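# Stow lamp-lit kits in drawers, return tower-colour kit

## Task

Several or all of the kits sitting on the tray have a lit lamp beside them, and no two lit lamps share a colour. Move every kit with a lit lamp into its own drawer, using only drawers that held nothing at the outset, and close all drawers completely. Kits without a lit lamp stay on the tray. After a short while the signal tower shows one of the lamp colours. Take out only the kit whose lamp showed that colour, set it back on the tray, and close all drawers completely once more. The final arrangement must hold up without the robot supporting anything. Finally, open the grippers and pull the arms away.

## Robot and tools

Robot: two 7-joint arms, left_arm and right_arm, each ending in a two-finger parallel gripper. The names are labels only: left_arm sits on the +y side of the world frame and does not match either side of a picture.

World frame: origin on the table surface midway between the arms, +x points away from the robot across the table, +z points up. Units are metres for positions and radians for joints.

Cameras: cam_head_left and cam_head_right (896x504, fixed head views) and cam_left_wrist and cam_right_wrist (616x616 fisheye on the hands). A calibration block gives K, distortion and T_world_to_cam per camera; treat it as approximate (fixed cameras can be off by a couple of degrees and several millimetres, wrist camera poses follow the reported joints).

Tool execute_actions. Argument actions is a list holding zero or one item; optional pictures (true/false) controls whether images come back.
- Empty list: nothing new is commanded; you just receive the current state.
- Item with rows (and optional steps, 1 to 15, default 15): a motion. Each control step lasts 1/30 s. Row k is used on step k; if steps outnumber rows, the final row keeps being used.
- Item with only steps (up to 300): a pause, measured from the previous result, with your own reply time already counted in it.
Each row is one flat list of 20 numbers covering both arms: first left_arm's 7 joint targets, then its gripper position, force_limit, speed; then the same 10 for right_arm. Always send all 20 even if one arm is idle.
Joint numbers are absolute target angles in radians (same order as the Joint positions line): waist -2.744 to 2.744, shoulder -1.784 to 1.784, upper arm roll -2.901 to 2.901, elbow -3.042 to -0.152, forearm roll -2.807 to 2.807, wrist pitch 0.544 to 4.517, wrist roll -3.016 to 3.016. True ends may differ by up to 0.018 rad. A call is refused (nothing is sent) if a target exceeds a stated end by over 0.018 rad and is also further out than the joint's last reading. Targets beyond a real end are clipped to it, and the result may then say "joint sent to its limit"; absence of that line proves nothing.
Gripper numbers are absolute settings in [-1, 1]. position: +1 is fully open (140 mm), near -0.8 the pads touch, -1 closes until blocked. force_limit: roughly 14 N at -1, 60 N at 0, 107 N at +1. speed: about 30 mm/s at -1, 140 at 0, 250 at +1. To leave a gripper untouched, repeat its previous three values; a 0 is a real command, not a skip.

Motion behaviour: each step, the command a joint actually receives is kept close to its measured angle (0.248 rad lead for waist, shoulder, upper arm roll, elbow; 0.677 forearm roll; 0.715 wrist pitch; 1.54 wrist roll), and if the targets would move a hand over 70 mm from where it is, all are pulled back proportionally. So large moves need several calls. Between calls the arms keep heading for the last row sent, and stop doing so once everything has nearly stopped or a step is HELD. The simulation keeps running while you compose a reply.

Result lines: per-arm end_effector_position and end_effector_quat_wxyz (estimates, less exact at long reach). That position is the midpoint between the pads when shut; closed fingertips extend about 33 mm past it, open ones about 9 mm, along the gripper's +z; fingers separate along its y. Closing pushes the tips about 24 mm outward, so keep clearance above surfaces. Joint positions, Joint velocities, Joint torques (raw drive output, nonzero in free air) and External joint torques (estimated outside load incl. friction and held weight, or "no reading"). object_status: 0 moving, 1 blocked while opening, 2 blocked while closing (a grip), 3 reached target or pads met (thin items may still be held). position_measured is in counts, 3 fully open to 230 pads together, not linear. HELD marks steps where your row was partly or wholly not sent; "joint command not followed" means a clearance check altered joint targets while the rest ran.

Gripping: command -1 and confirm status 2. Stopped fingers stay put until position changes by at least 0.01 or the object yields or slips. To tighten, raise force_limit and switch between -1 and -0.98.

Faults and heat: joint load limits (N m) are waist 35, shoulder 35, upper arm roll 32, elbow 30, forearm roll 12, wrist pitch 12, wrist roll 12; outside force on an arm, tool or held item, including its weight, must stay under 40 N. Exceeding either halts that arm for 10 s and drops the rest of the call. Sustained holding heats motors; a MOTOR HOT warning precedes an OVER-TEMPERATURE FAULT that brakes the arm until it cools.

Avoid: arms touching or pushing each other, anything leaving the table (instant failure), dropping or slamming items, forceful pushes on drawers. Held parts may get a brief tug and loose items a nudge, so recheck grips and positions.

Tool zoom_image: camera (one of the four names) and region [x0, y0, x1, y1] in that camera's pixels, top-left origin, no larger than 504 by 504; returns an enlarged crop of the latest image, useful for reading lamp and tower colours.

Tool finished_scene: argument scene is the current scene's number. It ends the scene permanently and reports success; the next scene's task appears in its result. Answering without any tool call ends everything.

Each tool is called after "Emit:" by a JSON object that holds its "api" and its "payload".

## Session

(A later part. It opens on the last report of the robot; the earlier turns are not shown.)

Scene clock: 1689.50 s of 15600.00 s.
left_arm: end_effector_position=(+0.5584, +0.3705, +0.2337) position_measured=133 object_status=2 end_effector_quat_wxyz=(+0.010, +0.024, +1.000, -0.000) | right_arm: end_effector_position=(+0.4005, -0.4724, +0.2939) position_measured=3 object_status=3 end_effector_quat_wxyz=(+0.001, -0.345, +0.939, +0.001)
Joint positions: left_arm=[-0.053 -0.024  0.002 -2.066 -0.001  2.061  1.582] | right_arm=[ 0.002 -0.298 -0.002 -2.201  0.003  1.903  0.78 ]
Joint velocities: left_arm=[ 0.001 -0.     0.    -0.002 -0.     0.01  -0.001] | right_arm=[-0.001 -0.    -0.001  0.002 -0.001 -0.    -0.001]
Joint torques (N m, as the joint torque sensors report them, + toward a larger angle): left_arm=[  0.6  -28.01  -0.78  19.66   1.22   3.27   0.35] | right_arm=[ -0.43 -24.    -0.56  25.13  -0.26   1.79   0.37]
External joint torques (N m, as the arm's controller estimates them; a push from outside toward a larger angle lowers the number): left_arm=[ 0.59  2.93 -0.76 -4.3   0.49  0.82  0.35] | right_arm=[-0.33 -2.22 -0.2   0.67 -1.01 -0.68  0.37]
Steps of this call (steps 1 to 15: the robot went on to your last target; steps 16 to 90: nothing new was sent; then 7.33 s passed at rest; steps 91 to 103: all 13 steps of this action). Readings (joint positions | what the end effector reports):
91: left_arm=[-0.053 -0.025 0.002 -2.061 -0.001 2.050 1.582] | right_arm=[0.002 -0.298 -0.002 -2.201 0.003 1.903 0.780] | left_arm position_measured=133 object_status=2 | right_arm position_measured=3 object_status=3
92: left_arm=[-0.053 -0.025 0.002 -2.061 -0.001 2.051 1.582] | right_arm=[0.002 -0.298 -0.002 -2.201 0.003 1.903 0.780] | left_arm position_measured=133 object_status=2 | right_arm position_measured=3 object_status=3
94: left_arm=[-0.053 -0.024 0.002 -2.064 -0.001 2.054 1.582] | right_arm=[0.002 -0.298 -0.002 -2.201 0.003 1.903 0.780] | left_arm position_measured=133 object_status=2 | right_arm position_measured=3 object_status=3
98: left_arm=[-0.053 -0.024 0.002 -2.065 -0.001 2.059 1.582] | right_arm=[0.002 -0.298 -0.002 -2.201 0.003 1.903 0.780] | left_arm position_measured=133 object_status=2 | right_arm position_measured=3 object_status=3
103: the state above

Emit:
{"api": "execute_actions", "payload": {"actions": [{"rows":[[-0.05,-0.025,0,-2.064,0,2.06,1.589,0.15,0,-0.5,0.0,-0.3,0,-2.2,0,1.9,0.785,1,0,0],[-0.05,-0.025,0,-2.064,0,2.06,1.589,0.15,0,-0.5,0.0,-0.3,0,-2.2,0,1.9,0.785,1,0,0],[-0.05,-0.025,0,-2.064,0,2.06,1.589,0.15,0,-0.5,0.0,-0.3,0,-2.2,0,1.9,0.785,1,0,0],[-0.05,-0.025,0,-2.064,0,2.06,1.589,0.15,0,-0.5,0.0,-0.3,0,-2.2,0,1.9,0.785,1,0,0],[-0.05,-0.025,0,-2.064,0,2.06,1.589,0.15,0,-0.5,0.0,-0.3,0,-2.2,0,1.9,0.785,1,0,0],[-0.05,-0.025,0,-2.064,0,2.06,1.589,0.15,0,-0.5,0.0,-0.3,0,-2.2,0,1.9,0.785,1,0,0],[-0.05,-0.025,0,-2.064,0,2.06,1.589,0.15,0,-0.5,0.0,-0.3,0,-2.2,0,1.9,0.785,1,0,0],[-0.05,-0.025,0,-2.064,0,2.03,1.589,0.15,0,-0.5,0.0,-0.3,0,-2.2,0,1.9,0.785,1,0,0],[-0.05,-0.029,0,-2.05,0,2.0,1.589,0.15,0,-0.5,0.0,-0.3,0,-2.2,0,1.9,0.785,1,0,0],[-0.05,-0.033,0,-2.035,0,1.975,1.589,0.15,0,-0.5,0.0,-0.3,0,-2.2,0,1.9,0.785,1,0,0],[-0.05,-0.038,0,-2.02,0,1.955,1.589,0.15,0,-0.5,0.0,-0.3,0,-2.2,0,1.9,0.785,1,0,0],[-0.05,-0.043,0,-2.005,0,1.935,1.589,0.15,0,-0.5,0.0,-0.3,0,-2.2,0,1.9,0.785,1,0,0],[-0.05,-0.048,0,-1.99,0,1.92,1.589,0.15,0,-0.5,0.0,-0.3,0,-2.2,0,1.9,0.785,1,0,0],[-0.05,-0.0522,0,-1.9723,0,1.916,1.589,0.15,0,-0.5,0.0,-0.3,0,-2.2,0,1.9,0.785,1,0,0]],"steps":15}], "pictures": false}}

Emit:
{"api": "execute_actions", "payload": {"actions": [{"rows":[[-0.05,-0.0522,0,-1.9723,0,1.916,1.589,0.15,0,-0.5,0.0,-0.3,0,-2.2,0,1.9,0.785,1,0,0],[-0.05,-0.066,0,-1.987,0,1.917,1.589,0.15,0,-0.5,0.0,-0.3,0,-2.2,0,1.9,0.785,1,0,0],[-0.05,-0.095,0,-2.016,0,1.918,1.589,0.15,0,-0.5,0.0,-0.3,0,-2.2,0,1.9,0.785,1,0,0],[-0.05,-0.135,0,-2.059,0,1.922,1.589,0.15,0,-0.5,0.0,-0.3,0,-2.2,0,1.9,0.785,1,0,0],[-0.05,-0.18,0,-2.105,0,1.925,1.589,-0.25,0,0,0.0,-0.3,0,-2.2,0,1.9,0.785,1,0,0],[-0.05,-0.225,0,-2.152,0,1.928,1.58,-0.25,0,0,0.0,-0.3,0,-2.2,0,1.9,0.785,1,0,0],[-0.05,-0.27,0,-2.2,0,1.93,1.575,-0.25,0,0,0.0,-0.3,0,-2.2,0,1.9,0.785,1,0,0],[-0.052,-0.315,0,-2.245,0,1.93,1.571,-0.25,0,0,0.0,-0.3,0,-2.2,0,1.9,0.785,1,0,0],[-0.054,-0.355,0,-2.285,0,1.93,1.571,-0.25,0,0,0.0,-0.3,0,-2.2,0,1.9,0.785,1,0,0],[-0.054,-0.3872,0,-2.3173,0,1.93,1.571,-0.25,0,0,0.0,-0.3,0,-2.2,0,1.9,0.785,1,0,0],[-0.054,-0.40,0,-2.37,0,2.0,1.571,-0.25,0,0,0.0,-0.3,0,-2.2,0,1.9,0.785,1,0,0],[-0.054,-0.415,0,-2.42,0,2.07,1.571,-0.25,0,0,0.0,-0.3,0,-2.2,0,1.9,0.785,1,0,0],[-0.054,-0.43,0,-2.47,0,2.14,1.571,-0.25,0,0,0.0,-0.3,0,-2.2,0,1.9,0.785,1,0,0],[-0.054,-0.445,0,-2.52,0,2.21,1.571,-0.25,0,0,0.0,-0.3,0,-2.2,0,1.9,0.785,1,0,0],[-0.054,-0.46,0,-2.57,0,2.28,1.571,-0.25,0,0,0.0,-0.3,0,-2.2,0,1.9,0.785,1,0,0]],"steps":15}], "pictures": false}}

Emit:
{"api": "execute_actions", "payload": {"actions": [{"rows":[[-0.054,-0.475,0,-2.62,0,2.35,1.571,-0.25,0,0,0.0,-0.3,0,-2.2,0,1.9,0.785,1,0,0],[-0.054,-0.49,0,-2.67,0,2.42,1.571,-0.25,0,0,0.0,-0.3,0,-2.2,0,1.9,0.785,1,0,0],[-0.054,-0.505,0,-2.72,0,2.49,1.571,-0.25,0,0,0.0,-0.3,0,-2.2,0,1.9,0.785,1,0,0],[-0.054,-0.52,0,-2.77,0,2.56,1.571,-0.25,0,0,0.0,-0.3,0,-2.2,0,1.9,0.785,1,0,0],[-0.054,-0.535,0,-2.82,0,2.63,1.571,-0.25,0,0,0.0,-0.3,0,-2.2,0,1.9,0.785,1,0,0],[-0.054,-0.55,0,-2.87,0,2.70,1.571,-0.25,0,0,0.0,-0.3,0,-2.2,0,1.9,0.785,1,0,0],[-0.054,-0.562,0,-2.92,0,2.76,1.571,-0.25,0,0,0.0,-0.3,0,-2.2,0,1.9,0.785,1,0,0],[-0.054,-0.573,0,-2.96,0,2.81,1.571,-0.25,0,0,0.0,-0.3,0,-2.2,0,1.9,0.785,1,0,0],[-0.054,-0.582,0,-2.995,0,2.85,1.571,-0.25,0,0,0.0,-0.3,0,-2.2,0,1.9,0.785,1,0,0],[-0.054,-0.5873,0,-3.015,0,2.88,1.571,-0.25,0,0,0.0,-0.3,0,-2.2,0,1.9,0.785,1,0,0]],"steps":15}], "pictures": false}}

Emit:
{"api": "execute_actions", "payload": {"actions": [{"rows":[[-0.054,-0.5873,0,-3.015,0,2.9,1.571,-0.25,0,0,0.0,-0.3,0,-2.2,0,1.9,0.785,1,0,0],[-0.054,-0.5873,0,-3.015,0,2.93,1.571,-0.25,0,0,0.0,-0.3,0,-2.2,0,1.9,0.785,1,0,0],[-0.054,-0.5873,0,-3.015,0,2.96,1.571,-0.25,0,0,0.0,-0.3,0,-2.2,0,1.9,0.785,1,0,0],[-0.054,-0.5873,0,-3.015,0,2.99,1.571,-0.25,0,0,0.0,-0.3,0,-2.2,0,1.9,0.785,1,0,0],[-0.054,-0.5873,0,-3.015,0,3.02,1.571,-0.25,0,0,0.0,-0.3,0,-2.2,0,1.9,0.785,1,0,0],[-0.054,-0.5873,0,-3.015,0,3.05,1.571,-0.25,0,0,0.0,-0.3,0,-2.2,0,1.9,0.785,1,0,0],[-0.054,-0.5873,0,-3.015,0,3.08,1.571,-0.25,0,0,0.0,-0.3,0,-2.2,0,1.9,0.785,1,0,0],[-0.054,-0.5873,0,-3.015,0,3.104,1.571,-0.25,0,0,0.0,-0.3,0,-2.2,0,1.9,0.785,1,0,0]],"steps":15}], "pictures": false}}

Emit:
{"api": "execute_actions", "payload": {"actions": [{"steps":20}]}}

Scene clock: 1735.63 s of 15600.00 s.
left_arm: end_effector_position=(+0.5583, +0.3705, +0.2678) position_measured=110 object_status=3 end_effector_quat_wxyz=(+0.007, +0.024, +1.000, -0.000) | right_arm: end_effector_position=(+0.4005, -0.4724, +0.2939) position_measured=3 object_status=3 end_effector_quat_wxyz=(+0.001, -0.345, +0.939, +0.001)
Joint positions: left_arm=[-0.053 -0.042  0.002 -1.996 -0.001  1.968  1.582] | right_arm=[ 0.002 -0.298 -0.002 -2.201  0.003  1.903  0.78 ]
Joint velocities: left_arm=[ 0.001 -0.166 -0.     0.34  -0.    -0.27   0.001] | right_arm=[-0.002 -0.    -0.001  0.     0.    -0.    -0.   ]
Joint torques (N m, as the joint torque sensors report them, + toward a larger angle): left_arm=[  0.8  -28.04  -1.    21.98   1.15   1.27   0.42] | right_arm=[ -0.83 -23.66  -0.73  25.17  -0.26   1.81   0.35]
External joint torques (N m, as the arm's controller estimates them; a push from outside toward a larger angle lowers the number): left_arm=[ 0.7  -1.07 -1.05  1.16  0.43 -0.7   0.42] | right_arm=[-0.76 -2.04 -0.4   0.85 -1.01 -0.64  0.35]
Steps of this call (steps 1 to 15: the robot went on to your last target; steps 16 to 90: nothing new was sent; then 42.63 s passed at rest; steps 91 to 105: all 15 steps of this action). Readings (joint positions | what the end effector reports):
91: left_arm=[-0.053 -0.025 0.002 -2.066 -0.001 2.063 1.582] | right_arm=[0.002 -0.298 -0.002 -2.201 0.003 1.903 0.780] | left_arm position_measured=133 object_status=0 | right_arm position_measured=3 object_status=3
92: left_arm=[-0.053 -0.025 0.002 -2.065 -0.001 2.063 1.582] | right_arm=[0.002 -0.298 -0.002 -2.201 0.003 1.903 0.780] | left_arm position_measured=131 object_status=0 | right_arm position_measured=3 object_status=3
94: left_arm=[-0.053 -0.025 0.002 -2.065 -0.001 2.063 1.582] | right_arm=[0.002 -0.298 -0.002 -2.201 0.003 1.903 0.780] | left_arm position_measured=120 object_status=0 | right_arm position_measured=3 object_status=3
98: left_arm=[-0.053 -0.025 0.002 -2.065 -0.001 2.059 1.582] | right_arm=[0.002 -0.298 -0.002 -2.201 0.003 1.903 0.780] | left_arm position_measured=110 object_status=0 | right_arm position_measured=3 object_status=3
105: the state above

Scene clock: 1736.13 s of 15600.00 s.
left_arm: end_effector_position=(+0.4368, +0.3747, +0.2445) position_measured=160 object_status=0 end_effector_quat_wxyz=(+0.024, +0.023, +0.999, -0.001) | right_arm: end_effector_position=(+0.4005, -0.4724, +0.2939) position_measured=3 object_status=3 end_effector_quat_wxyz=(+0.001, -0.345, +0.939, +0.001)
Joint positions: left_arm=[-0.053 -0.43   0.002 -2.46  -0.001  2.078  1.58 ] | right_arm=[ 0.002 -0.298 -0.002 -2.201  0.003  1.903  0.78 ]
Joint velocities: left_arm=[-0.    -0.411  0.001 -1.433  0.     1.168 -0.005] | right_arm=[ 0.001  0.001  0.001  0.002 -0.001  0.    -0.   ]
Joint torques (N m, as the joint torque sensors report them, + toward a larger angle): left_arm=[ -1.2  -15.09  -0.93  27.15   1.25   4.16  -0.25] | right_arm=[ -0.41 -23.78  -0.53  25.1   -0.25   1.78   0.39]
External joint torques (N m, as the arm's controller estimates them; a push from outside toward a larger angle lowers the number): left_arm=[-1.26 -2.12 -0.59 -1.79  0.53  1.01 -0.24] | right_arm=[-0.52 -2.08 -0.4   0.66 -1.01 -0.69  0.39]
Steps of this call (steps 1 to 15: all 15 steps of this action). Readings (joint positions | what the end effector reports):
1: left_arm=[-0.053 -0.047 0.002 -1.986 -0.001 1.960 1.582] | right_arm=[0.002 -0.298 -0.002 -2.201 0.003 1.903 0.780] | left_arm position_measured=110 object_status=3 | right_arm position_measured=3 object_status=3
2: left_arm=[-0.053 -0.054 0.002 -1.984 -0.001 1.954 1.582] | right_arm=[0.002 -0.298 -0.002 -2.201 0.003 1.903 0.780] | left_arm position_measured=110 object_status=3 | right_arm position_measured=3 object_status=3
4: left_arm=[-0.053 -0.084 0.002 -2.010 -0.001 1.947 1.582] | right_arm=[0.002 -0.298 -0.002 -2.201 0.003 1.903 0.780] | left_arm position_measured=110 object_status=3 | right_arm position_measured=3 object_status=3
8: left_arm=[-0.053 -0.224 0.002 -2.156 -0.001 1.939 1.582] | right_arm=[0.002 -0.298 -0.002 -2.201 0.003 1.903 0.780] | left_arm position_measured=131 object_status=0 | right_arm position_measured=3 object_status=3
15: the state above

Scene clock: 1736.63 s of 15600.00 s.
left_arm: end_effector_position=(+0.4125, +0.3756, +0.1383) position_measured=160 object_status=3 end_effector_quat_wxyz=(+0.177, +0.021, +0.984, -0.003) | right_arm: end_effector_position=(+0.4005, -0.4724, +0.2939) position_measured=3 object_status=3 end_effector_quat_wxyz=(+0.001, -0.345, +0.939, +0.001)
Joint positions: left_arm=[-0.053 -0.581  0.002 -3.009 -0.001  2.785  1.578] | right_arm=[ 0.002 -0.298 -0.002 -2.201  0.003  1.903  0.78 ]
Joint velocities: left_arm=[ 0.001 -0.051 -0.    -0.07   0.001  0.547 -0.002] | right_arm=[-0.     0.001 -0.    -0.003 -0.002 -0.001  0.   ]
Joint torques (N m, as the joint torque sensors report them, + toward a larger angle): left_arm=[ -1.66 -10.17  -1.89  20.75   0.96   4.06  -0.17] | right_arm=[ -0.83 -23.55  -0.39  24.83  -0.24   1.77   0.36]
External joint torques (N m, as the arm's controller estimates them; a push from outside toward a larger angle lowers the number): left_arm=[-1.62 -1.26 -1.32 -1.45  0.4   0.95 -0.16] | right_arm=[-0.81 -2.03 -0.12  0.63 -0.99 -0.66  0.36]
Steps of this call (steps 1 to 15: all 15 steps of this action). Readings (joint positions | what the end effector reports):
1: left_arm=[-0.053 -0.444 0.002 -2.511 -0.001 2.125 1.580] | right_arm=[0.002 -0.298 -0.002 -2.201 0.003 1.903 0.780] | left_arm position_measured=160 object_status=0 | right_arm position_measured=3 object_status=3
2: left_arm=[-0.053 -0.458 0.002 -2.562 -0.001 2.176 1.579] | right_arm=[0.002 -0.298 -0.002 -2.201 0.003 1.903 0.780] | left_arm position_measured=160 object_status=0 | right_arm position_measured=3 object_status=3
4: left_arm=[-0.053 -0.486 0.002 -2.664 -0.001 2.288 1.579] | right_arm=[0.002 -0.298 -0.002 -2.201 0.003 1.903 0.780] | left_arm position_measured=160 object_status=3 | right_arm position_measured=3 object_status=3
8: left_arm=[-0.053 -0.543 0.002 -2.862 -0.001 2.530 1.579] | right_arm=[0.002 -0.298 -0.002 -2.201 0.003 1.903 0.780] | left_arm position_measured=160 object_status=3 | right_arm position_measured=3 object_status=3
15: the state above

Scene clock: 1737.13 s of 15600.00 s.
left_arm: end_effector_position=(+0.4785, +0.3733, +0.2031) position_measured=160 object_status=3 end_effector_quat_wxyz=(+0.315, +0.020, +0.949, -0.005) | right_arm: end_effector_position=(+0.4005, -0.4724, +0.2939) position_measured=3 object_status=3 end_effector_quat_wxyz=(+0.001, -0.345, +0.939, +0.001)
Joint positions: left_arm=[-0.053 -0.586  0.002 -3.014 -0.001  3.07   1.578] | right_arm=[ 0.002 -0.298 -0.002 -2.201  0.003  1.903  0.78 ]
Joint velocities: left_arm=[-0.001 -0.     0.001 -0.001 -0.001  0.182  0.001] | right_arm=[ 0.001 -0.002  0.    -0.002  0.     0.     0.   ]
Joint torques (N m, as the joint torque sensors report them, + toward a larger angle): left_arm=[-1.51 -9.08 -1.64 20.85  0.92  4.13 -0.24] | right_arm=[ -0.51 -23.65  -0.32  24.97  -0.25   1.8    0.4 ]
External joint torques (N m, as the arm's controller estimates them; a push from outside toward a larger angle lowers the number): left_arm=[-1.5  -0.13 -1.1  -0.57  0.38  0.82 -0.23] | right_arm=[-0.6  -1.76 -0.17  0.48 -1.01 -0.67  0.4 ]
Steps of this call (steps 1 to 15: all 15 steps of this action). Readings (joint positions | what the end effector reports):
1: left_arm=[-0.053 -0.582 0.002 -3.011 -0.001 2.804 1.578] | right_arm=[0.002 -0.298 -0.002 -2.201 0.003 1.903 0.780] | left_arm position_measured=160 object_status=3 | right_arm position_measured=3 object_status=3
2: left_arm=[-0.053 -0.583 0.002 -3.012 -0.001 2.826 1.578] | right_arm=[0.002 -0.298 -0.002 -2.201 0.003 1.903 0.780] | left_arm position_measured=160 object_status=3 | right_arm position_measured=3 object_status=3
4: left_arm=[-0.053 -0.584 0.002 -3.013 -0.001 2.873 1.578] | right_arm=[0.002 -0.298 -0.002 -2.201 0.003 1.903 0.780] | left_arm position_measured=160 object_status=3 | right_arm position_measured=3 object_status=3
8: left_arm=[-0.053 -0.585 0.002 -3.014 -0.001 2.978 1.578] | right_arm=[0.002 -0.298 -0.002 -2.201 0.003 1.903 0.780] | left_arm position_measured=160 object_status=3 | right_arm position_measured=3 object_status=3
15: the state above

Scene clock: 1737.80 s of 15600.00 s.
left_arm: end_effector_position=(+0.4843, +0.3731, +0.2108) position_measured=160 object_status=3 end_effector_quat_wxyz=(+0.329, +0.020, +0.944, -0.006) | right_arm: end_effector_position=(+0.4005, -0.4724, +0.2939) position_measured=3 object_status=3 end_effector_quat_wxyz=(+0.001, -0.345, +0.939, +0.001)
Joint positions: left_arm=[-0.053 -0.586  0.002 -3.014 -0.001  3.099  1.578] | right_arm=[ 0.002 -0.298 -0.002 -2.201  0.003  1.903  0.78 ]
Joint velocities: left_arm=[-0.001 -0.     0.001 -0.     0.001  0.004 -0.   ] | right_arm=[-0.    -0.002 -0.001 -0.     0.    -0.     0.001]
Joint torques (N m, as the joint torque sensors report them, + toward a larger angle): left_arm=[ -2.25 -10.34  -1.45  20.76   0.96   4.23  -0.29] | right_arm=[ -0.73 -23.91  -0.55  24.92  -0.28   1.75   0.38]
External joint torques (N m, as the arm's controller estimates them; a push from outside toward a larger angle lowers the number): left_arm=[-2.23 -1.18 -0.9  -0.91  0.42  0.82 -0.27] | right_arm=[-0.62 -2.06 -0.18  0.48 -1.03 -0.71  0.38]
Steps of this call (steps 1 to 20: the robot went on to your last target). Readings (joint positions | what the end effector reports):
1: left_arm=[-0.053 -0.586 0.002 -3.014 -0.001 3.076 1.578] | right_arm=[0.002 -0.298 -0.002 -2.201 0.003 1.903 0.780] | left_arm position_measured=160 object_status=3 | right_arm position_measured=3 object_status=3
2: left_arm=[-0.053 -0.586 0.002 -3.014 -0.001 3.080 1.578] | right_arm=[0.002 -0.298 -0.002 -2.201 0.003 1.903 0.780] | left_arm position_measured=160 object_status=3 | right_arm position_measured=3 object_status=3
4: left_arm=[-0.053 -0.586 0.002 -3.014 -0.001 3.087 1.578] | right_arm=[0.002 -0.298 -0.002 -2.201 0.003 1.903 0.780] | left_arm position_measured=160 object_status=3 | right_arm position_measured=3 object_status=3
8: left_arm=[-0.053 -0.586 0.002 -3.014 -0.001 3.094 1.578] | right_arm=[0.002 -0.298 -0.002 -2.201 0.003 1.903 0.780] | left_arm position_measured=160 object_status=3 | right_arm position_measured=3 object_status=3
20: the state above
camera_calibration (this result's frames):
cam_left_wrist: T_world_to_cam=[[0.200127, 0.978066, 0.0577507, -0.465803], [0.43835, -0.142096, 0.887501, -0.333307], [0.876241, -0.152298, -0.457173, -0.0805808], [0, 0, 0, 1]] pos_world=[0.309933, 0.395953, 0.285871]
cam_right_wrist: T_world_to_cam=[[-0.646725, 0.762507, 0.0181411, 0.61096], [0.70615, 0.589597, 0.39208, -0.128199], [0.288268, 0.266379, -0.919752, 0.45692], [0, 0, 0, 1]] pos_world=[0.353935, -0.51199, 0.459434]

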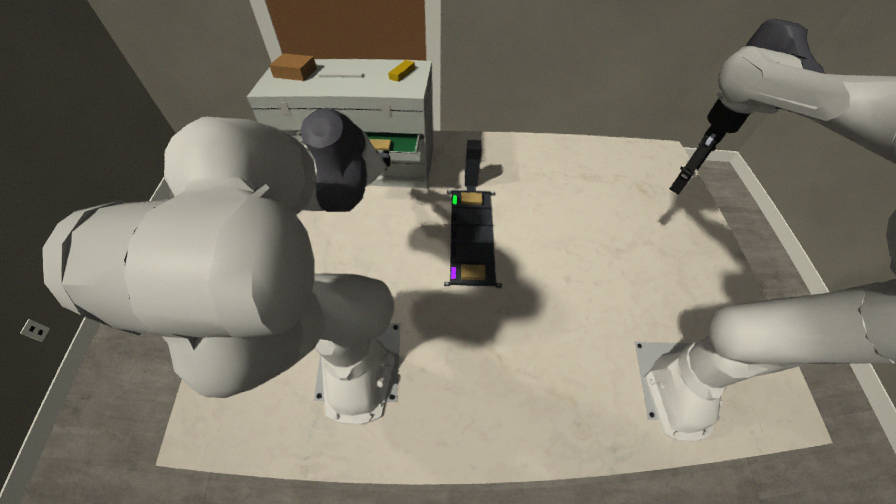

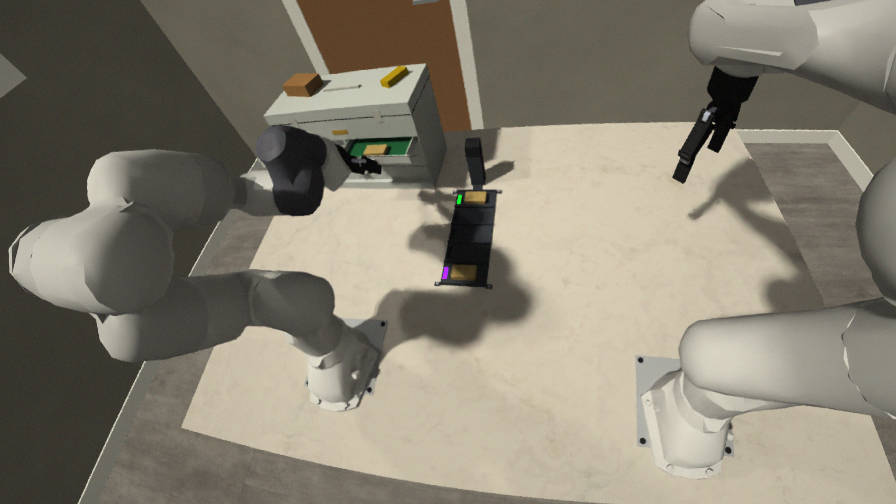

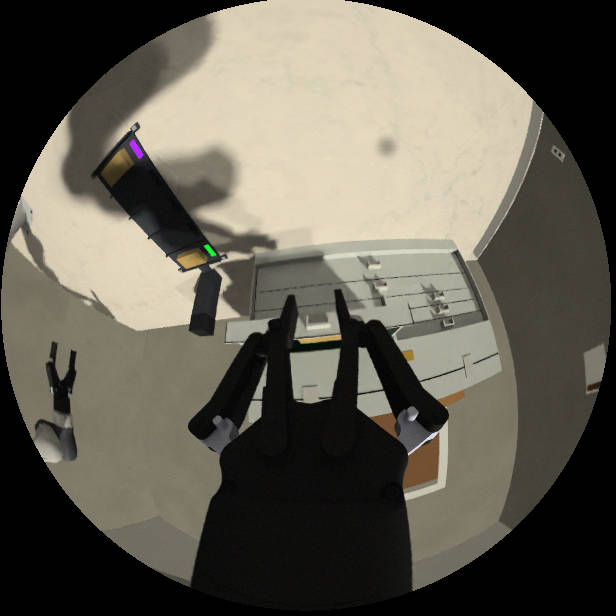

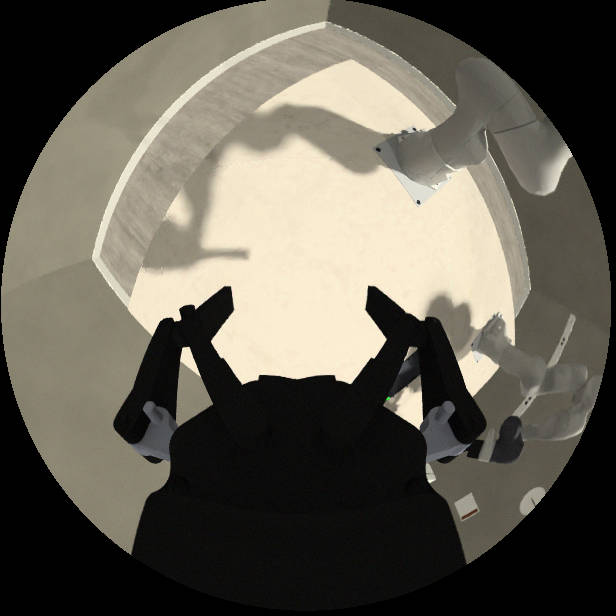

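Grip and push in (q6 +0.012 offset).

Emit:
{"api": "execute_actions", "payload": {"actions": [{"rows":[[-0.054,-0.5873,0,-3.015,0,3.104,1.571,-1,0,-0.5,0.0,-0.3,0,-2.2,0,1.9,0.785,1,0,0]],"steps":15}], "pictures": false}}

Emit:
{"api": "execute_actions", "payload": {"actions": [{"rows":[[-0.054,-0.569,0,-3.0028,0,3.112,1.571,-1,0,-0.5,0.0,-0.3,0,-2.2,0,1.9,0.785,1,0,0],[-0.054,-0.5513,0,-2.9907,0,3.118,1.571,-1,0,-0.5,0.0,-0.3,0,-2.2,0,1.9,0.785,1,0,0],[-0.054,-0.534,0,-2.9786,0,3.124,1.571,-1,0,-0.5,0.0,-0.3,0,-2.2,0,1.9,0.785,1,0,0],[-0.054,-0.517,0,-2.9664,0,3.129,1.571,-1,0,-0.5,0.0,-0.3,0,-2.2,0,1.9,0.785,1,0,0],[-0.054,-0.5005,0,-2.9543,0,3.133,1.571,-1,0,-0.5,0.0,-0.3,0,-2.2,0,1.9,0.785,1,0,0],[-0.054,-0.4846,0,-2.9422,0,3.137,1.571,-1,0,-0.5,0.0,-0.3,0,-2.2,0,1.9,0.785,1,0,0],[-0.054,-0.4695,0,-2.9304,0,3.14,1.571,-1,0,-0.5,0.0,-0.3,0,-2.2,0,1.9,0.785,1,0,0],[-0.054,-0.4546,0,-2.9185,0,3.143,1.571,-1,0,-0.5,0.0,-0.3,0,-2.2,0,1.9,0.785,1,0,0],[-0.054,-0.4398,0,-2.9067,0,3.146,1.571,-1,0,-0.5,0.0,-0.3,0,-2.2,0,1.9,0.785,1,0,0],[-0.054,-0.4252,0,-2.8948,0,3.148,1.571,-1,0,-0.5,0.0,-0.3,0,-2.2,0,1.9,0.785,1,0,0],[-0.054,-0.4108,0,-2.883,0,3.15,1.571,-1,0,-0.5,0.0,-0.3,0,-2.2,0,1.9,0.785,1,0,0],[-0.054,-0.3966,0,-2.8712,0,3.152,1.571,-1,0,-0.5,0.0,-0.3,0,-2.2,0,1.9,0.785,1,0,0],[-0.054,-0.3826,0,-2.8593,0,3.154,1.571,-1,0,-0.5,0.0,-0.3,0,-2.2,0,1.9,0.785,1,0,0],[-0.054,-0.3688,0,-2.8475,0,3.155,1.571,-1,0,-0.5,0.0,-0.3,0,-2.2,0,1.9,0.785,1,0,0],[-0.054,-0.3552,0,-2.8356,0,3.156,1.571,-1,0,-0.5,0.0,-0.3,0,-2.2,0,1.9,0.785,1,0,0]],"steps":15}], "pictures": false}}

Emit:
{"api": "execute_actions", "payload": {"actions": [{"rows":[[-0.054,-0.3418,0,-2.8238,0,3.157,1.571,-1,0,-0.5,0.0,-0.3,0,-2.2,0,1.9,0.785,1,0,0],[-0.054,-0.3289,0,-2.812,0,3.158,1.571,-1,0,-0.5,0.0,-0.3,0,-2.2,0,1.9,0.785,1,0,0],[-0.054,-0.3162,0,-2.80,0,3.159,1.571,-1,0,-0.5,0.0,-0.3,0,-2.2,0,1.9,0.785,1,0,0],[-0.054,-0.3036,0,-2.788,0,3.16,1.571,-1,0,-0.5,0.0,-0.3,0,-2.2,0,1.9,0.785,1,0,0],[-0.054,-0.2912,0,-2.776,0,3.16,1.571,-1,0,-0.5,0.0,-0.3,0,-2.2,0,1.9,0.785,1,0,0],[-0.054,-0.2789,0,-2.764,0,3.16,1.571,-1,0,-0.5,0.0,-0.3,0,-2.2,0,1.9,0.785,1,0,0],[-0.054,-0.2667,0,-2.752,0,3.16,1.571,-1,0,-0.5,0.0,-0.3,0,-2.2,0,1.9,0.785,1,0,0],[-0.054,-0.2547,0,-2.74,0,3.16,1.571,-1,0,-0.5,0.0,-0.3,0,-2.2,0,1.9,0.785,1,0,0],[-0.054,-0.245,0,-2.7305,0,3.16,1.571,-1,0,-0.5,0.0,-0.3,0,-2.2,0,1.9,0.785,1,0,0],[-0.054,-0.237,0,-2.7225,0,3.16,1.571,-1,0,-0.5,0.0,-0.3,0,-2.2,0,1.9,0.785,1,0,0],[-0.054,-0.231,0,-2.7165,0,3.16,1.571,-1,0,-0.5,0.0,-0.3,0,-2.2,0,1.9,0.785,1,0,0],[-0.054,-0.226,0,-2.712,0,3.16,1.571,-1,0,-0.5,0.0,-0.3,0,-2.2,0,1.9,0.785,1,0,0],[-0.054,-0.222,0,-2.708,0,3.16,1.571,-1,0,-0.5,0.0,-0.3,0,-2.2,0,1.9,0.785,1,0,0],[-0.054,-0.219,0,-2.705,0,3.16,1.571,-1,0,-0.5,0.0,-0.3,0,-2.2,0,1.9,0.785,1,0,0]],"steps":15}], "pictures": false}}

Emit:
{"api": "execute_actions", "payload": {"actions": [{"steps":12}], "pictures": false}}

Scene clock: 1773.10 s of 15600.00 s.
left_arm: end_effector_position=(+0.4839, +0.3723, +0.2104) position_measured=224 object_status=0 end_effector_quat_wxyz=(+0.329, +0.021, +0.944, -0.006) | right_arm: end_effector_position=(+0.4005, -0.4724, +0.2939) position_measured=3 object_status=3 end_effector_quat_wxyz=(+0.001, -0.345, +0.939, +0.001)
Joint positions: left_arm=[-0.054 -0.586  0.001 -3.015 -0.001  3.1    1.578] | right_arm=[ 0.002 -0.298 -0.002 -2.201  0.003  1.903  0.78 ]
Joint velocities: left_arm=[ 0.001  0.001  0.    -0.001  0.001 -0.001 -0.001] | right_arm=[-0.    -0.001 -0.001  0.     0.001 -0.     0.   ]
Joint torques (N m, as the joint torque sensors report them, + toward a larger angle): left_arm=[ -0.87 -10.42  -0.97  21.89   0.91   4.1   -0.26] | right_arm=[ -1.17 -23.7   -0.44  25.07  -0.23   1.76   0.42]
External joint torques (N m, as the arm's controller estimates them; a push from outside toward a larger angle lowers the number): left_arm=[-0.9  -1.34 -0.47  0.25  0.38  0.69 -0.24] | right_arm=[-1.14 -1.93 -0.16  0.65 -0.98 -0.7   0.42]
Steps of this call (steps 1 to 15: the robot went on to your last target; steps 16 to 90: nothing new was sent; then 31.80 s passed at rest; steps 91 to 105: all 15 steps of this action). Readings (joint positions | what the end effector reports):
91: left_arm=[-0.053 -0.586 0.002 -3.014 -0.001 3.100 1.578] | right_arm=[0.002 -0.298 -0.002 -2.201 0.003 1.903 0.780] | left_arm position_measured=160 object_status=0 | right_arm position_measured=3 object_status=3
92: left_arm=[-0.053 -0.586 0.002 -3.014 -0.001 3.100 1.578] | right_arm=[0.002 -0.298 -0.002 -2.201 0.003 1.903 0.780] | left_arm position_measured=164 object_status=0 | right_arm position_measured=3 object_status=3
94: left_arm=[-0.053 -0.586 0.002 -3.014 -0.001 3.100 1.578] | right_arm=[0.002 -0.298 -0.002 -2.201 0.003 1.903 0.780] | left_arm position_measured=173 object_status=0 | right_arm position_measured=3 object_status=3
98: left_arm=[-0.054 -0.586 0.001 -3.015 -0.001 3.100 1.578] | right_arm=[0.002 -0.298 -0.002 -2.201 0.003 1.903 0.780] | left_arm position_measured=192 object_status=0 | right_arm position_measured=3 object_status=3
105: the state above

Scene clock: 1773.60 s of 15600.00 s.
left_arm: end_effector_position=(+0.5341, +0.3704, +0.2085) position_measured=233 object_status=3 end_effector_quat_wxyz=(+0.326, +0.021, +0.945, -0.005) | right_arm: end_effector_position=(+0.4005, -0.4724, +0.2939) position_measured=3 object_status=3 end_effector_quat_wxyz=(+0.001, -0.345, +0.939, +0.001)
Joint positions: left_arm=[-0.054 -0.386  0.001 -2.863 -0.001  3.14   1.578] | right_arm=[ 0.002 -0.298 -0.002 -2.201  0.003  1.903  0.78 ]
Joint velocities: left_arm=[ 0.001  0.405 -0.     0.336 -0.     0.063  0.002] | right_arm=[-0.     0.001  0.001 -0.     0.     0.     0.   ]
Joint torques (N m, as the joint torque sensors report them, + toward a larger angle): left_arm=[ -0.62 -17.37  -0.96  21.47   0.86   4.45  -0.25] | right_arm=[ -0.94 -24.02  -0.48  24.84  -0.25   1.83   0.42]
External joint torques (N m, as the arm's controller estimates them; a push from outside toward a larger angle lowers the number): left_arm=[-0.62  0.53 -0.6   2.    0.35  1.28 -0.24] | right_arm=[-0.99 -2.33 -0.29  0.46 -1.01 -0.63  0.42]
Steps of this call (steps 1 to 15: all 15 steps of this action). Readings (joint positions | what the end effector reports):
1: left_arm=[-0.054 -0.583 0.001 -3.013 -0.001 3.101 1.578] | right_arm=[0.002 -0.298 -0.002 -2.201 0.003 1.903 0.780] | left_arm position_measured=229 object_status=0 | right_arm position_measured=3 object_status=3
2: left_arm=[-0.054 -0.575 0.001 -3.007 -0.001 3.103 1.578] | right_arm=[0.002 -0.298 -0.002 -2.201 0.003 1.903 0.780] | left_arm position_measured=233 object_status=0 | right_arm position_measured=3 object_status=3
4: left_arm=[-0.054 -0.549 0.001 -2.989 -0.001 3.109 1.578] | right_arm=[0.002 -0.298 -0.002 -2.201 0.003 1.903 0.780] | left_arm position_measured=233 object_status=0 | right_arm position_measured=3 object_status=3
8: left_arm=[-0.054 -0.489 0.001 -2.945 -0.001 3.123 1.578] | right_arm=[0.002 -0.298 -0.002 -2.201 0.003 1.903 0.780] | left_arm position_measured=233 object_status=3 | right_arm position_measured=3 object_status=3
15: the state above

Scene clock: 1774.10 s of 15600.00 s.
left_arm: end_effector_position=(+0.5830, +0.3686, +0.2074) position_measured=233 object_status=3 end_effector_quat_wxyz=(+0.325, +0.021, +0.945, -0.005) | right_arm: end_effector_position=(+0.4005, -0.4724, +0.2939) position_measured=3 object_status=3 end_effector_quat_wxyz=(+0.001, -0.345, +0.939, +0.001)
Joint positions: left_arm=[-0.054 -0.226  0.001 -2.715 -0.001  3.151  1.578] | right_arm=[ 0.002 -0.298 -0.002 -2.201  0.003  1.903  0.78 ]
Joint velocities: left_arm=[-0.001  0.093 -0.002  0.093  0.001  0.006  0.   ] | right_arm=[ 0.001 -0.001  0.001  0.    -0.001  0.    -0.   ]
Joint torques (N m, as the joint torque sensors report them, + toward a larger angle): left_arm=[ -0.84 -19.49  -0.52  23.24   0.84   4.69  -0.19] | right_arm=[ -0.5  -23.66  -0.56  24.84  -0.24   1.81   0.33]
External joint torques (N m, as the arm's controller estimates them; a push from outside toward a larger angle lowers the number): left_arm=[-0.81  2.21 -0.27  2.95  0.35  1.33 -0.17] | right_arm=[-0.53 -1.91 -0.34  0.45 -0.99 -0.65  0.33]
Steps of this call (steps 1 to 15: all 15 steps of this action). Readings (joint positions | what the end effector reports):
1: left_arm=[-0.054 -0.372 0.001 -2.852 -0.001 3.142 1.578] | right_arm=[0.002 -0.298 -0.002 -2.201 0.003 1.903 0.780] | left_arm position_measured=233 object_status=3 | right_arm position_measured=3 object_status=3
2: left_arm=[-0.054 -0.359 0.001 -2.840 -0.001 3.144 1.578] | right_arm=[0.002 -0.298 -0.002 -2.201 0.003 1.903 0.780] | left_arm position_measured=233 object_status=3 | right_arm position_measured=3 object_status=3
4: left_arm=[-0.054 -0.332 0.001 -2.816 -0.001 3.146 1.578] | right_arm=[0.002 -0.298 -0.002 -2.201 0.003 1.903 0.780] | left_arm position_measured=233 object_status=3 | right_arm position_measured=3 object_status=3
8: left_arm=[-0.054 -0.281 0.001 -2.769 -0.001 3.149 1.578] | right_arm=[0.002 -0.298 -0.002 -2.201 0.003 1.903 0.780] | left_arm position_measured=233 object_status=3 | right_arm position_measured=3 object_status=3
15: the state above

Scene clock: 1774.50 s of 15600.00 s.
left_arm: end_effector_position=(+0.5851, +0.3684, +0.2074) position_measured=233 object_status=3 end_effector_quat_wxyz=(+0.325, +0.021, +0.945, -0.005) | right_arm: end_effector_position=(+0.4005, -0.4724, +0.2939) position_measured=3 object_status=3 end_effector_quat_wxyz=(+0.001, -0.345, +0.939, +0.001)
Joint positions: left_arm=[-0.054 -0.22   0.001 -2.709 -0.001  3.152  1.578] | right_arm=[ 0.002 -0.298 -0.002 -2.201  0.003  1.903  0.78 ]
Joint velocities: left_arm=[-0.002 -0.001 -0.     0.    -0.     0.001 -0.   ] | right_arm=[-0.001 -0.003  0.001  0.    -0.     0.001 -0.   ]
Joint torques (N m, as the joint torque sensors report them, + toward a larger angle): left_arm=[ -0.65 -20.28  -0.22  22.81   0.91   4.84  -0.28] | right_arm=[ -0.42 -24.06  -0.31  24.99  -0.24   1.77   0.35]
External joint torques (N m, as the arm's controller estimates them; a push from outside toward a larger angle lowers the number): left_arm=[-0.58  0.76  0.06  1.86  0.4   1.42 -0.27] | right_arm=[-0.37 -2.25 -0.01  0.56 -0.99 -0.69  0.35]
Steps of this call (steps 1 to 12: the robot went on to your last target). Readings (joint positions | what the end effector reports):
1: left_arm=[-0.054 -0.224 0.001 -2.713 -0.001 3.151 1.578] | right_arm=[0.002 -0.298 -0.002 -2.201 0.003 1.903 0.780] | left_arm position_measured=233 object_status=3 | right_arm position_measured=3 object_status=3
2: left_arm=[-0.054 -0.222 0.001 -2.711 -0.001 3.151 1.578] | right_arm=[0.002 -0.298 -0.002 -2.201 0.003 1.903 0.780] | left_arm position_measured=233 object_status=3 | right_arm position_measured=3 object_status=3
4: left_arm=[-0.054 -0.221 0.001 -2.710 -0.001 3.152 1.578] | right_arm=[0.002 -0.298 -0.002 -2.201 0.003 1.903 0.780] | left_arm position_measured=233 object_status=3 | right_arm position_measured=3 object_status=3
8: left_arm=[-0.054 -0.220 0.001 -2.709 -0.001 3.152 1.578] | right_arm=[0.002 -0.298 -0.002 -2.201 0.003 1.903 0.780] | left_arm position_measured=233 object_status=3 | right_arm position_measured=3 object_status=3
12: the state above

Emit:
{"api": "execute_actions", "payload": {"actions": [{"rows":[[-0.054,-0.2165,0,-2.702,0,3.162,1.571,-1,0,-0.5,0.0,-0.3,0,-2.2,0,1.9,0.785,1,0,0],[-0.054,-0.214,0,-2.699,0,3.164,1.571,-1,0,-0.5,0.0,-0.3,0,-2.2,0,1.9,0.785,1,0,0],[-0.054,-0.2115,0,-2.696,0,3.165,1.571,-1,0,-0.5,0.0,-0.3,0,-2.2,0,1.9,0.785,1,0,0]],"steps":13}]}}

Emit:
{"api": "zoom_image", "payload": {"camera": "cam_left_wrist", "region": [200, 230, 480, 400]}}

Scene clock: 1784.23 s of 15600.00 s.
left_arm: end_effector_position=(+0.5879, +0.3683, +0.2074) position_measured=233 object_status=3 end_effector_quat_wxyz=(+0.326, +0.021, +0.945, -0.005) | right_arm: end_effector_position=(+0.4005, -0.4724, +0.2939) position_measured=3 object_status=3 end_effector_quat_wxyz=(+0.001, -0.345, +0.939, +0.001)
Joint positions: left_arm=[-0.054 -0.211  0.001 -2.701 -0.001  3.154  1.578] | right_arm=[ 0.002 -0.298 -0.002 -2.201  0.003  1.903  0.78 ]
Joint velocities: left_arm=[ 0.002  0.001  0.001  0.001 -0.001  0.001  0.001] | right_arm=[ 0.     0.002 -0.    -0.    -0.    -0.     0.   ]
Joint torques (N m, as the joint torque sensors report them, + toward a larger angle): left_arm=[ -1.26 -21.22  -0.55  23.11   0.87   5.18  -0.24] | right_arm=[ -0.76 -23.49  -0.4   25.33  -0.24   1.83   0.4 ]
External joint torques (N m, as the arm's controller estimates them; a push from outside toward a larger angle lowers the number): left_arm=[-1.34  0.03 -0.43  2.21  0.38  1.77 -0.22] | right_arm=[-0.76 -1.92 -0.14  1.02 -0.99 -0.62  0.4 ]
Steps of this call (steps 1 to 15: the robot went on to your last target; steps 16 to 90: nothing new was sent; then 6.30 s passed at rest; steps 91 to 103: all 13 steps of this action). Readings (joint positions | what the end effector reports):
91: left_arm=[-0.054 -0.219 0.001 -2.708 -0.001 3.152 1.578] | right_arm=[0.002 -0.298 -0.002 -2.201 0.003 1.903 0.780] | left_arm position_measured=233 object_status=3 | right_arm position_measured=3 object_status=3
92: left_arm=[-0.054 -0.218 0.001 -2.707 -0.001 3.152 1.578] | right_arm=[0.002 -0.298 -0.002 -2.201 0.003 1.903 0.780] | left_arm position_measured=233 object_status=3 | right_arm position_measured=3 object_status=3
94: left_arm=[-0.054 -0.214 0.001 -2.704 -0.001 3.153 1.578] | right_arm=[0.002 -0.298 -0.002 -2.201 0.003 1.903 0.780] | left_arm position_measured=233 object_status=3 | right_arm position_measured=3 object_status=3
98: left_arm=[-0.054 -0.212 0.001 -2.702 -0.001 3.154 1.578] | right_arm=[0.002 -0.298 -0.002 -2.201 0.003 1.903 0.780] | left_arm position_measured=233 object_status=3 | right_arm position_measured=3 object_status=3
103: the state above
camera_calibration (this result's frames):
cam_left_wrist: T_world_to_cam=[[0.202377, 0.97762, 0.0574679, -0.482717], [0.444389, -0.143969, 0.884189, -0.378494], [0.872675, -0.153402, -0.46358, -0.169843], [0, 0, 0, 1]] pos_world=[0.414108, 0.391368, 0.283666]
cam_right_wrist: T_world_to_cam=[[-0.646725, 0.762508, 0.0181413, 0.61096], [0.70615, 0.589597, 0.39208, -0.128199], [0.288268, 0.266379, -0.919752, 0.45692], [0, 0, 0, 1]] pos_world=[0.353935, -0.51199, 0.459434]

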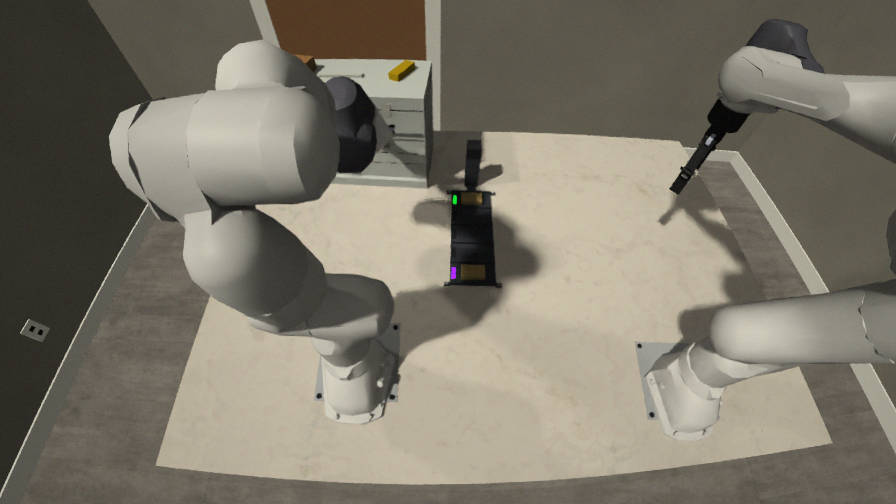

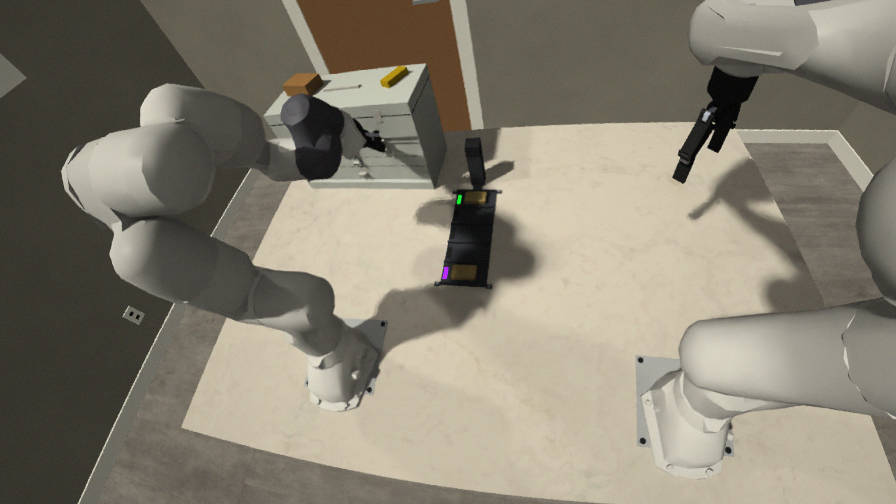

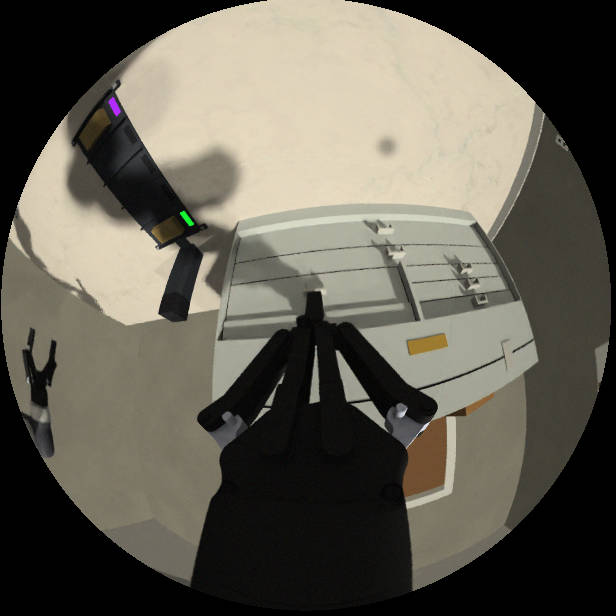

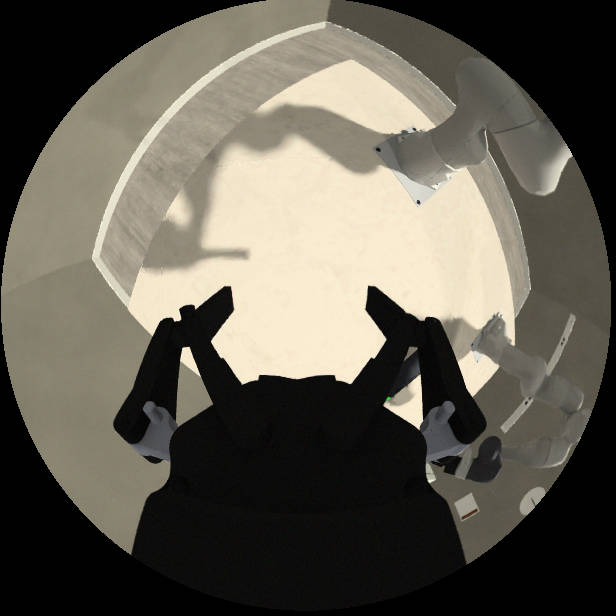

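Region (200, 230, 480, 400) of cam_left_wrist's 616x616 image, scaled by 1.800, with more detail than that image has; it fills the top 306 rows of this view, and the rest is white.

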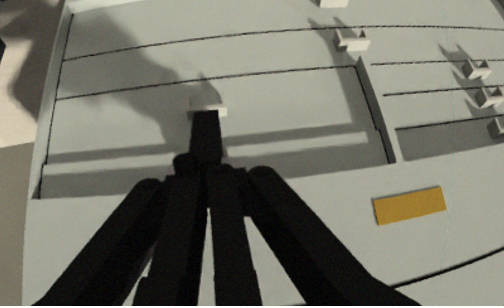

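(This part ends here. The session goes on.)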